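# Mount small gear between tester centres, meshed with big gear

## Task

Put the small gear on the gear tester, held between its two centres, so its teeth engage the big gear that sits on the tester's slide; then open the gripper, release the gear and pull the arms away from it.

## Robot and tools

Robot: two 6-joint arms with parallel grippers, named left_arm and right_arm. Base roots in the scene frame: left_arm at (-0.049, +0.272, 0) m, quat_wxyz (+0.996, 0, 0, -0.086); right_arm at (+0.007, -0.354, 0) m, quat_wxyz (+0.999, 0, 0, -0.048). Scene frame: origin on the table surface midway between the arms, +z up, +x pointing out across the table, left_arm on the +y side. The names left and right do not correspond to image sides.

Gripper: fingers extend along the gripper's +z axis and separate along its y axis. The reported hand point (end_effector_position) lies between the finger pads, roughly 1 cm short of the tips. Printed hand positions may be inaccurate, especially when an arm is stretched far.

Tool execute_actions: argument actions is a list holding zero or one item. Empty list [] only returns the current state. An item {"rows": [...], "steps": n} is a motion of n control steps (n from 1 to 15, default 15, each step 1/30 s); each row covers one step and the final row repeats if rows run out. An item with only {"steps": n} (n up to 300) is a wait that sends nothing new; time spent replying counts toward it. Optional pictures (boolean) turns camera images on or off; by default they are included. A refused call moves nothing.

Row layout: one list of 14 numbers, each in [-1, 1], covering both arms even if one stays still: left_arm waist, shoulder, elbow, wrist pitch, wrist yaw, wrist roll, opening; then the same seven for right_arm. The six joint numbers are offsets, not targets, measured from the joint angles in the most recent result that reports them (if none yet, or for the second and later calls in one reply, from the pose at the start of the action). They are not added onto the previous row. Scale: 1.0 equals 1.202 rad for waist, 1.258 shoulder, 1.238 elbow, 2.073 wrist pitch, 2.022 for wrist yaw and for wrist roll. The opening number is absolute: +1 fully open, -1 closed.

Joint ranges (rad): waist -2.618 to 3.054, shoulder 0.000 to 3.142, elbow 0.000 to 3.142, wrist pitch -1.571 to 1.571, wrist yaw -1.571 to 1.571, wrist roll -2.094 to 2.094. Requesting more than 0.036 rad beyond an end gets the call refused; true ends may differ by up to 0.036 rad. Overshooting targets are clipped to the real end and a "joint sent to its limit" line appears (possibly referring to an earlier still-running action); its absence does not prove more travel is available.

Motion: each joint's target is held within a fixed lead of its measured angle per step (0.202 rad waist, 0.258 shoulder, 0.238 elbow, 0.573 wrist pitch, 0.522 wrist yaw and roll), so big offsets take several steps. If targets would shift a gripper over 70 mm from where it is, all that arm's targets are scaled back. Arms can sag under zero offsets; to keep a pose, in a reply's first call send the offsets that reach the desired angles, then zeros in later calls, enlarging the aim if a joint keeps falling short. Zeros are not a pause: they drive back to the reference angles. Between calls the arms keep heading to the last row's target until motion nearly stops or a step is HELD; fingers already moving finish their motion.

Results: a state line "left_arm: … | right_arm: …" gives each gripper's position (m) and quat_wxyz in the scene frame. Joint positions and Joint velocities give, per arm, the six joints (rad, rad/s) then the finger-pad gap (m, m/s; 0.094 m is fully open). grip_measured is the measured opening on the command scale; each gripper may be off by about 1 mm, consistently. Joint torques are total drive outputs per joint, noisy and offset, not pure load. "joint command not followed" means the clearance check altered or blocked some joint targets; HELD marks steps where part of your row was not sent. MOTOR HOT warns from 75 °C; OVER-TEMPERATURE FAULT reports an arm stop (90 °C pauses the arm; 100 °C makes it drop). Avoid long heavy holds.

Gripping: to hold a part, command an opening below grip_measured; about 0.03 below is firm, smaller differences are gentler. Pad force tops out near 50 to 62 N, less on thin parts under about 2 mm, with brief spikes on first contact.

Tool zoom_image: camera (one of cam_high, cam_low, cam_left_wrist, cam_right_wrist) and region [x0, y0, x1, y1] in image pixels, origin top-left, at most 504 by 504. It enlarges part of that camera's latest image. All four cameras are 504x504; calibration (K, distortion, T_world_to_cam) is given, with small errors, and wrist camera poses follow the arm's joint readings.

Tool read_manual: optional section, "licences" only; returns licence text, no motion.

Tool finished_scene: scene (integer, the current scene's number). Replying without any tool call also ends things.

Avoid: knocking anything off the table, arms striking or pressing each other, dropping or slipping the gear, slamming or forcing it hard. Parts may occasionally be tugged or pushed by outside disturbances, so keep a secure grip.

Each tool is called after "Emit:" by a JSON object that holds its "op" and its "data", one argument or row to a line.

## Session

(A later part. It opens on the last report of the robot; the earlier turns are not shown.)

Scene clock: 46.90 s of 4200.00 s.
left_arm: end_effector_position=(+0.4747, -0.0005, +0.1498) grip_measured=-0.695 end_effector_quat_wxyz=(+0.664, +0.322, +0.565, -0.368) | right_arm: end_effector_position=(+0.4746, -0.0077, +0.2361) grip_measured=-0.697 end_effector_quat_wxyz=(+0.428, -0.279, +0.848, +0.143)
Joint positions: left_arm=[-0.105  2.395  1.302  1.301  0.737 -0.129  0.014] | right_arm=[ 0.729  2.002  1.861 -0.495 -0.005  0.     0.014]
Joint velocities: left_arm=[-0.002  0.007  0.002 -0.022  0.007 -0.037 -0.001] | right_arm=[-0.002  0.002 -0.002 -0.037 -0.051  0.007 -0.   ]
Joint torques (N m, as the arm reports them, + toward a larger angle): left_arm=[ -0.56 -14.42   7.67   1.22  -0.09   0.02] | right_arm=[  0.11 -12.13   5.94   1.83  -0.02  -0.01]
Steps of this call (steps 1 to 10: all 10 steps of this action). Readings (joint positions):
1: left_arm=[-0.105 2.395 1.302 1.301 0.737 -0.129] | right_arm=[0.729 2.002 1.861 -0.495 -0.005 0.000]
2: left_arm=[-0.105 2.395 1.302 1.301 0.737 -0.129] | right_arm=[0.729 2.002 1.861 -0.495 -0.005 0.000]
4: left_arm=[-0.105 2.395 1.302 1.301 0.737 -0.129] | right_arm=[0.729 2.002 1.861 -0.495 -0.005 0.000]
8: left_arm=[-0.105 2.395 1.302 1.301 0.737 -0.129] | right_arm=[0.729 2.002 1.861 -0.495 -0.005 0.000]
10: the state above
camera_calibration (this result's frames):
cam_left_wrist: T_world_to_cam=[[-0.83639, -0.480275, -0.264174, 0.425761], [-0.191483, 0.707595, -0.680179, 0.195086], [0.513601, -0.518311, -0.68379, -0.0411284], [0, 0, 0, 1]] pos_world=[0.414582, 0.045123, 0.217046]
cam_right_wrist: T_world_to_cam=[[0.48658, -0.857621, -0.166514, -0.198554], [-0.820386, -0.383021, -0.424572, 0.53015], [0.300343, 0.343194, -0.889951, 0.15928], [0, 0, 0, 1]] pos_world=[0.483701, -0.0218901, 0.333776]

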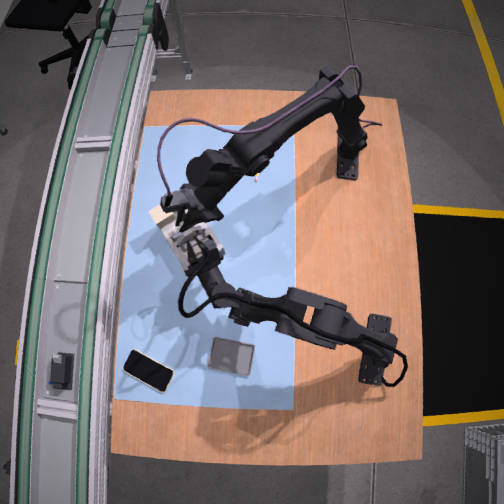

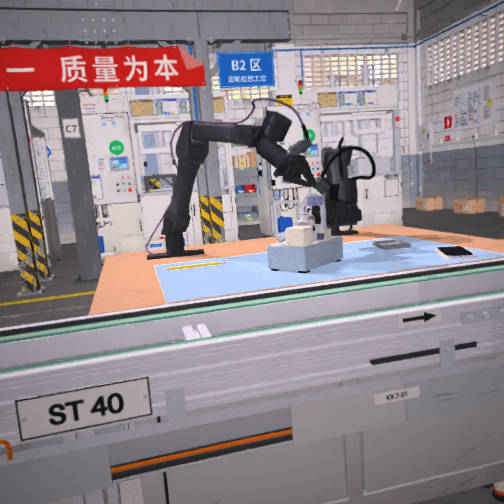

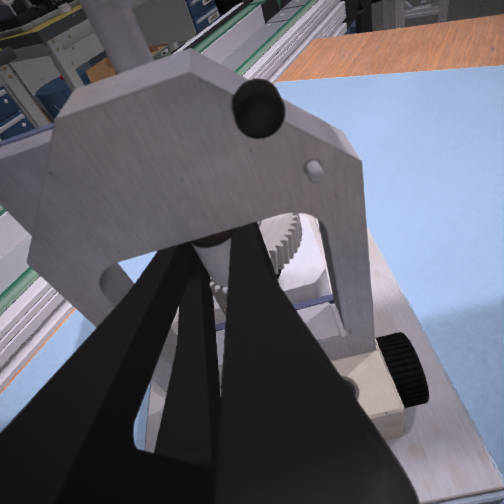

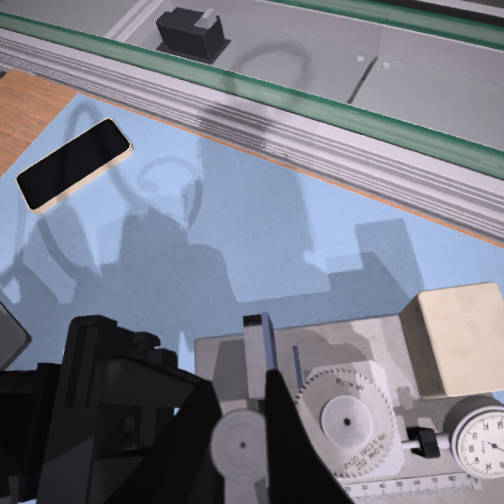

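The heights match a seated gear, so I'm releasing and backing out.

Emit:
{"op": "execute_actions", "data": {
  "actions": [
    {"rows":[[0,-0.01,0.005,0.006,0,0,-0.7,0,-0.012,0.01,0,0,0,-0.65],[0,-0.01,0.005,0.006,0,0,-0.68,0,-0.012,0.01,0,0,0,-0.55],[0,-0.01,0.005,0.006,0,0,-0.64,0,-0.012,0.01,0,0,0,-0.4],[0,-0.01,0.005,0.006,0,0,-0.55,0,-0.012,0.01,0,0,0,-0.4],[0,-0.01,0.005,0.006,0,0,-0.42,0,-0.012,0.01,0,0,0,-0.4]],"steps":10}
  ]
}}

Emit:
{"op": "execute_actions", "data": {
  "actions": [
    {"rows":[[0.007,-0.028,-0.006,0.015,0.004,0,-0.42,0,-0.03,0.01,0,0,0,-0.4],[0.012,-0.034,-0.02,0.02,0.007,0,-0.42,0,-0.04,0.01,0,0,0,-0.4],[0.017,-0.04,-0.034,0.025,0.01,0,-0.42,0,-0.05,0.01,0,0,0,-0.4],[0.022,-0.046,-0.048,0.03,0.013,0,-0.42,0,-0.06,0.01,0,0,0,-0.4],[0.027,-0.052,-0.062,0.035,0.016,0,-0.42,0,-0.075,0.01,0,0,0,-0.4],[0.032,-0.058,-0.076,0.04,0.019,0,-0.42,0,-0.09,0.01,0,0,0,-0.4],[0.037,-0.064,-0.09,0.045,0.022,0,-0.42,0,-0.11,0.01,0,0,0,-0.4],[0.042,-0.07,-0.104,0.05,0.025,0,-0.42,0,-0.13,0.01,0,0,0,-0.4],[0.047,-0.076,-0.118,0.055,0.028,0,-0.42,0,-0.15,0.01,0,0,0,-0.4],[0.052,-0.082,-0.132,0.06,0.031,0,-0.42,0,-0.17,0.01,0,0,0,-0.4],[0.057,-0.088,-0.146,0.065,0.034,0,-0.42,0,-0.19,0.01,0,0,0,-0.4],[0.062,-0.094,-0.16,0.07,0.037,0,-0.42,0,-0.21,0.01,0,0,0,-0.4],[0.067,-0.1,-0.174,0.075,0.04,0,-0.42,0,-0.22,0.01,0,0,0,-0.4],[0.072,-0.106,-0.188,0.08,0.043,0,-0.42,0,-0.23,0.01,0,0,0,-0.4],[0.077,-0.112,-0.202,0.085,0.046,0,-0.42,0,-0.24,0.01,0,0,0,-0.4]]}
  ]
}}

Scene clock: 49.10 s of 4200.00 s.
left_arm: end_effector_position=(+0.4747, -0.0001, +0.1503) grip_measured=-0.423 end_effector_quat_wxyz=(+0.665, +0.323, +0.564, -0.368) | right_arm: end_effector_position=(+0.4746, -0.0077, +0.2361) grip_measured=-0.403 end_effector_quat_wxyz=(+0.428, -0.279, +0.848, +0.143)
Joint positions: left_arm=[-0.104  2.395  1.302  1.303  0.738 -0.129  0.027] | right_arm=[ 0.729  2.002  1.861 -0.495 -0.005  0.     0.028]
Joint velocities: left_arm=[-0.007  0.002 -0.012  0.022  0.051 -0.007 -0.   ] | right_arm=[-0.017 -0.007  0.007 -0.051  0.007 -0.037 -0.   ]
Joint torques (N m, as the arm reports them, + toward a larger angle): left_arm=[ -0.02 -15.71   6.67   1.49  -0.09   0.05] | right_arm=[  0.14 -13.32   7.86   1.58  -0.03  -0.01]
Steps of this call (steps 1 to 15: the robot went on to your last target; steps 16 to 56: nothing new was sent; steps 57 to 66: all 10 steps of this action). Readings (joint positions):
57: left_arm=[-0.104 2.395 1.302 1.301 0.737 -0.129] | right_arm=[0.729 2.002 1.861 -0.495 -0.005 0.000]
58: left_arm=[-0.104 2.395 1.302 1.301 0.738 -0.129] | right_arm=[0.729 2.002 1.861 -0.495 -0.005 0.000]
60: left_arm=[-0.104 2.395 1.302 1.303 0.738 -0.129] | right_arm=[0.729 2.002 1.861 -0.495 -0.005 0.000]
64: left_arm=[-0.104 2.395 1.302 1.303 0.738 -0.129] | right_arm=[0.729 2.002 1.861 -0.495 -0.005 0.000]
66: the state above
camera_calibration (this result's frames):
cam_left_wrist: T_world_to_cam=[[-0.83569, -0.480441, -0.266081, 0.42601], [-0.189717, 0.7072, -0.681085, 0.194475], [0.515394, -0.518695, -0.682147, -0.0416856], [0, 0, 0, 1]] pos_world=[0.414392, 0.045518, 0.217372]
cam_right_wrist: T_world_to_cam=[[0.48658, -0.857621, -0.166514, -0.198554], [-0.820386, -0.383021, -0.424572, 0.53015], [0.300343, 0.343194, -0.889951, 0.15928], [0, 0, 0, 1]] pos_world=[0.483701, -0.0218901, 0.333776]

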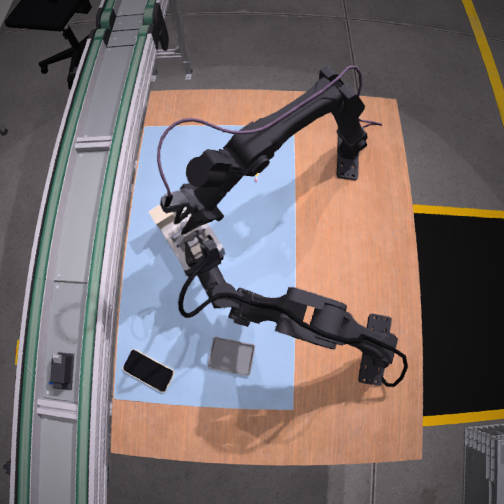

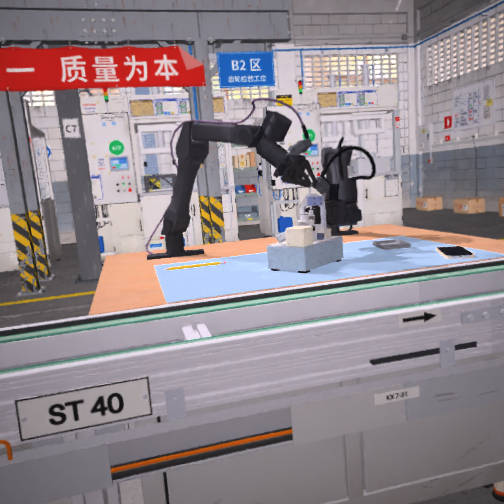

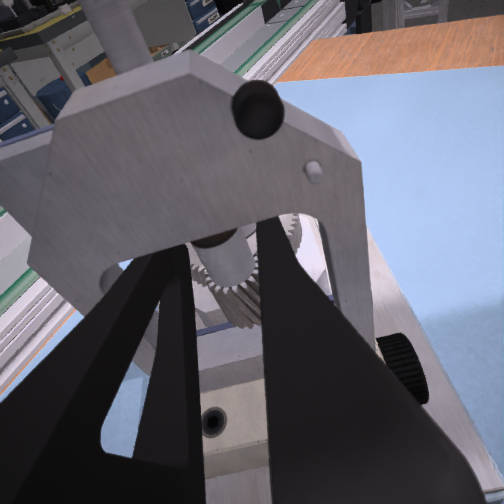

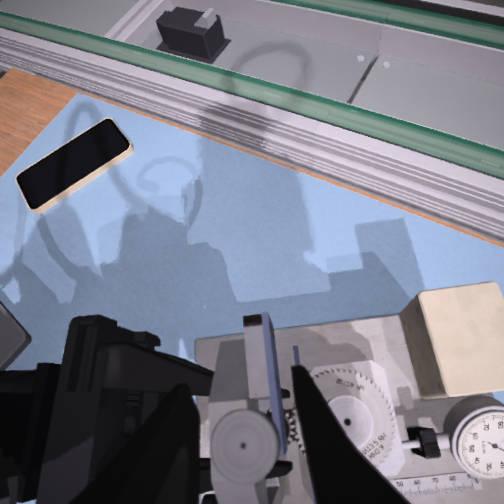

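Scene clock: 49.60 s of 4200.00 s.
left_arm: end_effector_position=(+0.4447, +0.0416, +0.1510) grip_measured=-0.423 end_effector_quat_wxyz=(+0.668, +0.324, +0.566, -0.358) | right_arm: end_effector_position=(+0.4349, -0.0368, +0.3749) grip_measured=-0.403 end_effector_quat_wxyz=(+0.532, -0.259, +0.786, +0.177)
Joint positions: left_arm=[-0.03   2.295  1.093  1.417  0.799 -0.129  0.027] | right_arm=[ 0.729  1.743  1.861 -0.499 -0.005  0.     0.028]
Joint velocities: left_arm=[ 0.164 -0.217 -0.505  0.359  0.11  -0.037 -0.001] | right_arm=[-0.007 -0.75  -0.022  0.037  0.051 -0.007 -0.   ]
Joint torques (N m, as the arm reports them, + toward a larger angle): left_arm=[  0.45 -15.97   4.56   1.56  -0.01   0.02] | right_arm=[ 0.11 -9.35  7.59  1.72 -0.02 -0.01]
Steps of this call (steps 1 to 15: all 15 steps of this action). Readings (joint positions):
1: left_arm=[-0.104 2.395 1.302 1.304 0.738 -0.129] | right_arm=[0.729 2.002 1.861 -0.495 -0.005 0.000]
2: left_arm=[-0.104 2.393 1.300 1.306 0.738 -0.129] | right_arm=[0.729 2.000 1.861 -0.495 -0.005 0.000]
4: left_arm=[-0.101 2.381 1.280 1.315 0.743 -0.129] | right_arm=[0.729 1.993 1.861 -0.497 -0.005 0.000]
8: left_arm=[-0.081 2.347 1.214 1.350 0.762 -0.129] | right_arm=[0.729 1.938 1.861 -0.502 -0.005 0.000]
15: the state above
camera_calibration (this result's frames):
cam_left_wrist: T_world_to_cam=[[-0.826497, -0.489554, -0.277919, 0.419291], [-0.195084, 0.71218, -0.674346, 0.160887], [0.528057, -0.503127, -0.684119, -0.0100484], [0, 0, 0, 1]] pos_world=[0.383235, 0.085629, 0.218148]
cam_right_wrist: T_world_to_cam=[[0.523357, -0.830581, -0.190348, -0.187215], [-0.711255, -0.302784, -0.634381, 0.579545], [0.46927, 0.467394, -0.749219, 0.183038], [0, 0, 0, 1]] pos_world=[0.42429, -0.0655708, 0.469152]

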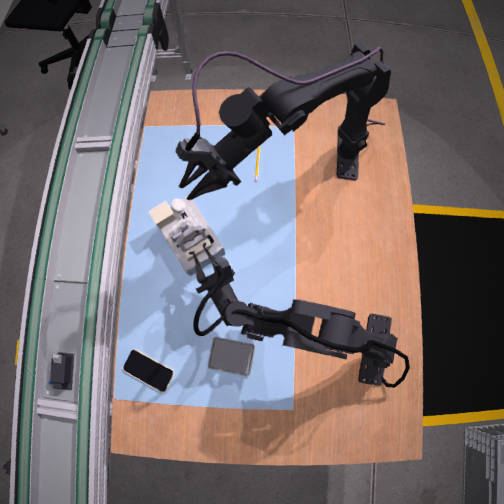

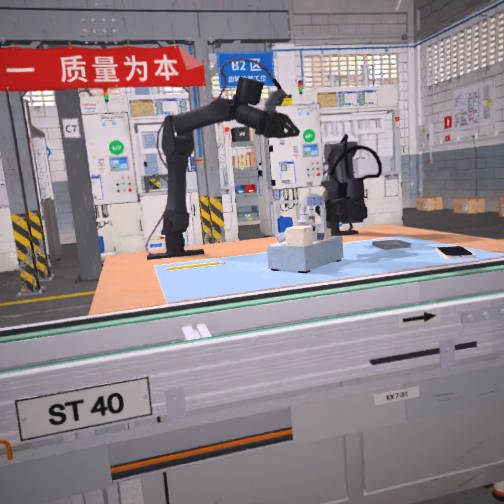

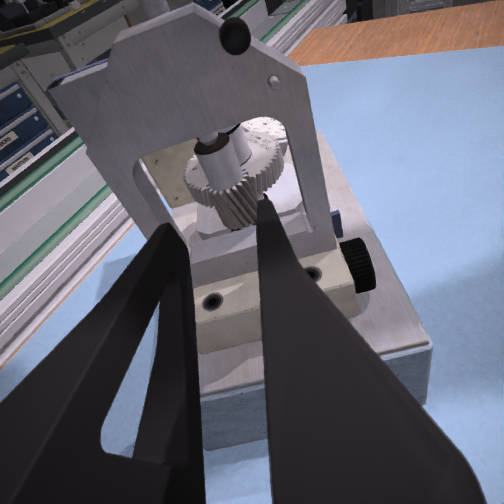

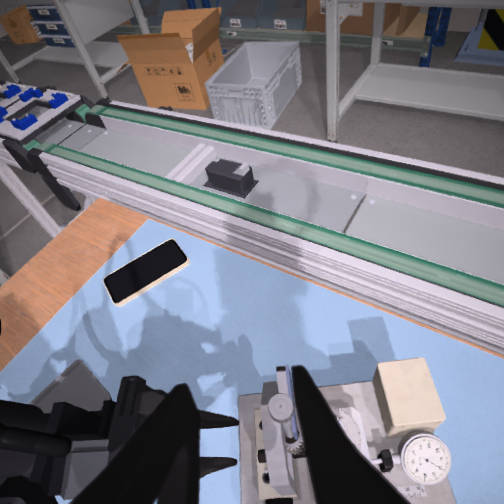

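Emit:
{"op": "execute_actions", "data": {
  "actions": [
    {"rows":[[0.04,-0.06,-0.05,0.02,0,0,-0.42,-0.03,-0.07,-0.02,0,0,0,-0.4],[0.07,-0.1,-0.07,0.02,0,0,-0.42,-0.06,-0.11,-0.05,0,0,0,-0.4],[0.1,-0.15,-0.09,0.02,0,0,-0.42,-0.1,-0.16,-0.09,0,0,0,-0.4],[0.14,-0.2,-0.12,0,0,0,-0.42,-0.14,-0.21,-0.14,0,0,0,-0.4],[0.18,-0.26,-0.15,0,0,0,-0.42,-0.18,-0.26,-0.19,0,0,0,-0.4],[0.22,-0.32,-0.18,0,0,0,-0.42,-0.22,-0.32,-0.25,0,0,0,-0.4],[0.26,-0.38,-0.2,0,0,0,-0.42,-0.26,-0.38,-0.31,0,0,0,-0.4],[0.3,-0.44,-0.22,0,0,0,-0.42,-0.3,-0.44,-0.37,0,0,0,-0.4],[0.35,-0.5,-0.25,0,0,0,-0.42,-0.35,-0.5,-0.43,0,0,0,-0.4]]}
  ],
  "pictures": false
}}

Emit:
{"op": "execute_actions", "data": {
  "actions": [
    {"steps":12}
  ]
}}

Emit:
{"op": "zoom_image", "data": {
  "camera": "cam_low",
  "region": [290,185,340,235]
}}

Scene clock: 51.30 s of 4200.00 s.
left_arm: end_effector_position=(+0.3854, +0.2454, +0.3386) grip_measured=-0.423 end_effector_quat_wxyz=(+0.817, +0.256, +0.497, -0.144) | right_arm: end_effector_position=(+0.3685, -0.2793, +0.3940) grip_measured=-0.403 end_effector_quat_wxyz=(+0.592, -0.079, +0.800, +0.058)
Joint positions: left_arm=[ 0.407  1.675  0.81   1.433  0.8   -0.129  0.027] | right_arm=[ 0.299  1.117  1.332 -0.511  0.007  0.     0.028]
Joint velocities: left_arm=[ 0.027 -0.554 -0.002  0.227 -0.125 -0.022 -0.   ] | right_arm=[ 0.027 -0.457 -0.012  0.227 -0.125  0.022  0.   ]
Joint torques (N m, as the arm reports them, + toward a larger angle): left_arm=[-1.44 -5.62  4.33  0.52 -0.11  0.04] | right_arm=[ 0.65 -1.01  6.23  1.54 -0.07 -0.01]
Steps of this call (steps 1 to 30: the robot went on to your last target; steps 31 to 36: nothing new was sent; steps 37 to 51: all 15 steps of this action). Readings (joint positions):
37: left_arm=[-0.015 2.278 1.060 1.457 0.823 -0.129] | right_arm=[0.727 1.696 1.863 -0.487 -0.006 0.000]
38: left_arm=[-0.008 2.263 1.046 1.451 0.822 -0.129] | right_arm=[0.719 1.685 1.846 -0.485 -0.009 0.000]
40: left_arm=[0.030 2.197 0.995 1.432 0.822 -0.129] | right_arm=[0.675 1.628 1.768 -0.486 -0.016 0.000]
44: left_arm=[0.173 2.010 0.911 1.417 0.822 -0.129] | right_arm=[0.504 1.444 1.565 -0.490 -0.014 0.000]
51: the state above

Scene clock: 51.70 s of 4200.00 s.
left_arm: end_effector_position=(+0.3812, +0.2416, +0.3387) grip_measured=-0.423 end_effector_quat_wxyz=(+0.816, +0.257, +0.496, -0.146) | right_arm: end_effector_position=(+0.3662, -0.2787, +0.3992) grip_measured=-0.403 end_effector_quat_wxyz=(+0.599, -0.081, +0.794, +0.061)
Joint positions: left_arm=[ 0.401  1.659  0.794  1.433  0.8   -0.129  0.027] | right_arm=[ 0.299  1.107  1.33  -0.502  0.002  0.     0.028]
Joint velocities: left_arm=[-0.007 -0.017 -0.017  0.037  0.007  0.037 -0.001] | right_arm=[-0.017 -0.007 -0.012 -0.051 -0.037  0.007 -0.   ]
Joint torques (N m, as the arm reports them, + toward a larger angle): left_arm=[-0.73 -7.28  5.88  0.97 -0.26  0.03] | right_arm=[ 0.87 -2.44  6.29  1.85 -0.11 -0.01]
Steps of this call (steps 1 to 12: the robot went on to your last target). Readings (joint positions):
1: left_arm=[0.406 1.662 0.810 1.443 0.800 -0.129] | right_arm=[0.299 1.107 1.332 -0.506 0.005 0.000]
2: left_arm=[0.403 1.659 0.810 1.447 0.800 -0.129] | right_arm=[0.299 1.104 1.332 -0.502 0.005 0.000]
4: left_arm=[0.401 1.659 0.804 1.441 0.800 -0.129] | right_arm=[0.299 1.105 1.331 -0.502 0.003 0.000]
8: left_arm=[0.401 1.659 0.794 1.434 0.800 -0.129] | right_arm=[0.299 1.107 1.330 -0.502 0.002 0.000]
12: the state above
camera_calibration (this result's frames):
cam_left_wrist: T_world_to_cam=[[-0.411669, -0.757263, -0.507032, 0.501028], [-0.227201, 0.624076, -0.747602, 0.190996], [0.882558, -0.192566, -0.428964, -0.0441473], [0, 0, 0, 1]] pos_world=[0.288615, 0.251712, 0.377889]
cam_right_wrist: T_world_to_cam=[[0.142229, -0.970499, -0.194685, -0.245242], [-0.704954, 0.0387538, -0.708194, 0.595156], [0.694846, 0.23797, -0.678645, 0.171825], [0, 0, 0, 1]] pos_world=[0.335046, -0.301961, 0.490348]

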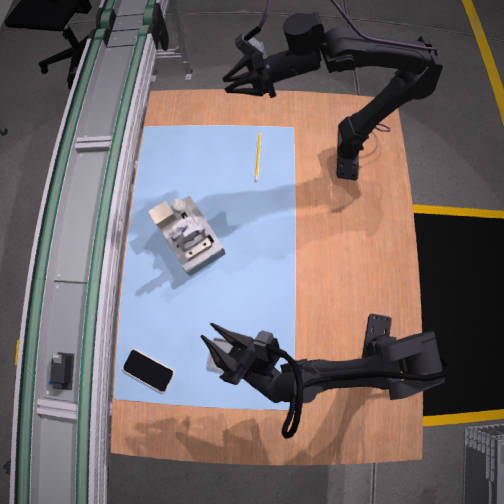

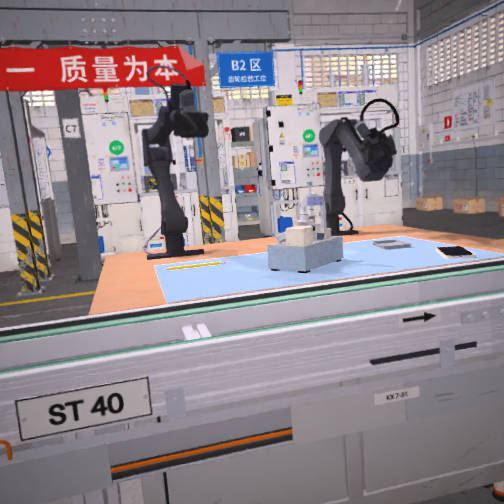

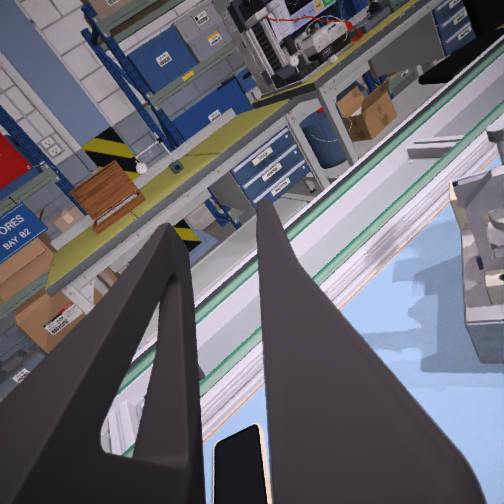

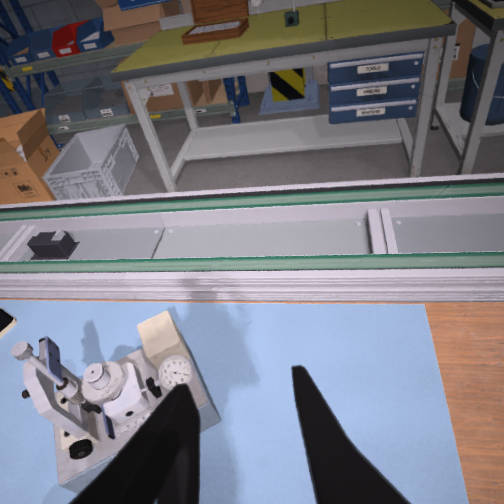

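Region (290, 185, 340, 235) of cam_low's 504x504 image, scaled by 10.080, with more detail than that image has.

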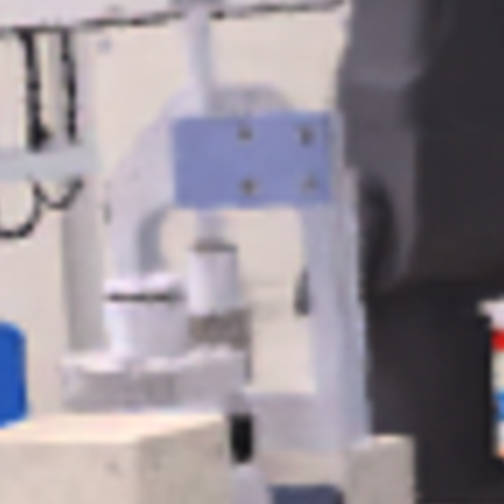

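Emit:
{"op": "finished_scene", "data": {
  "scene": 2
}}

The scene is finished: the task was done.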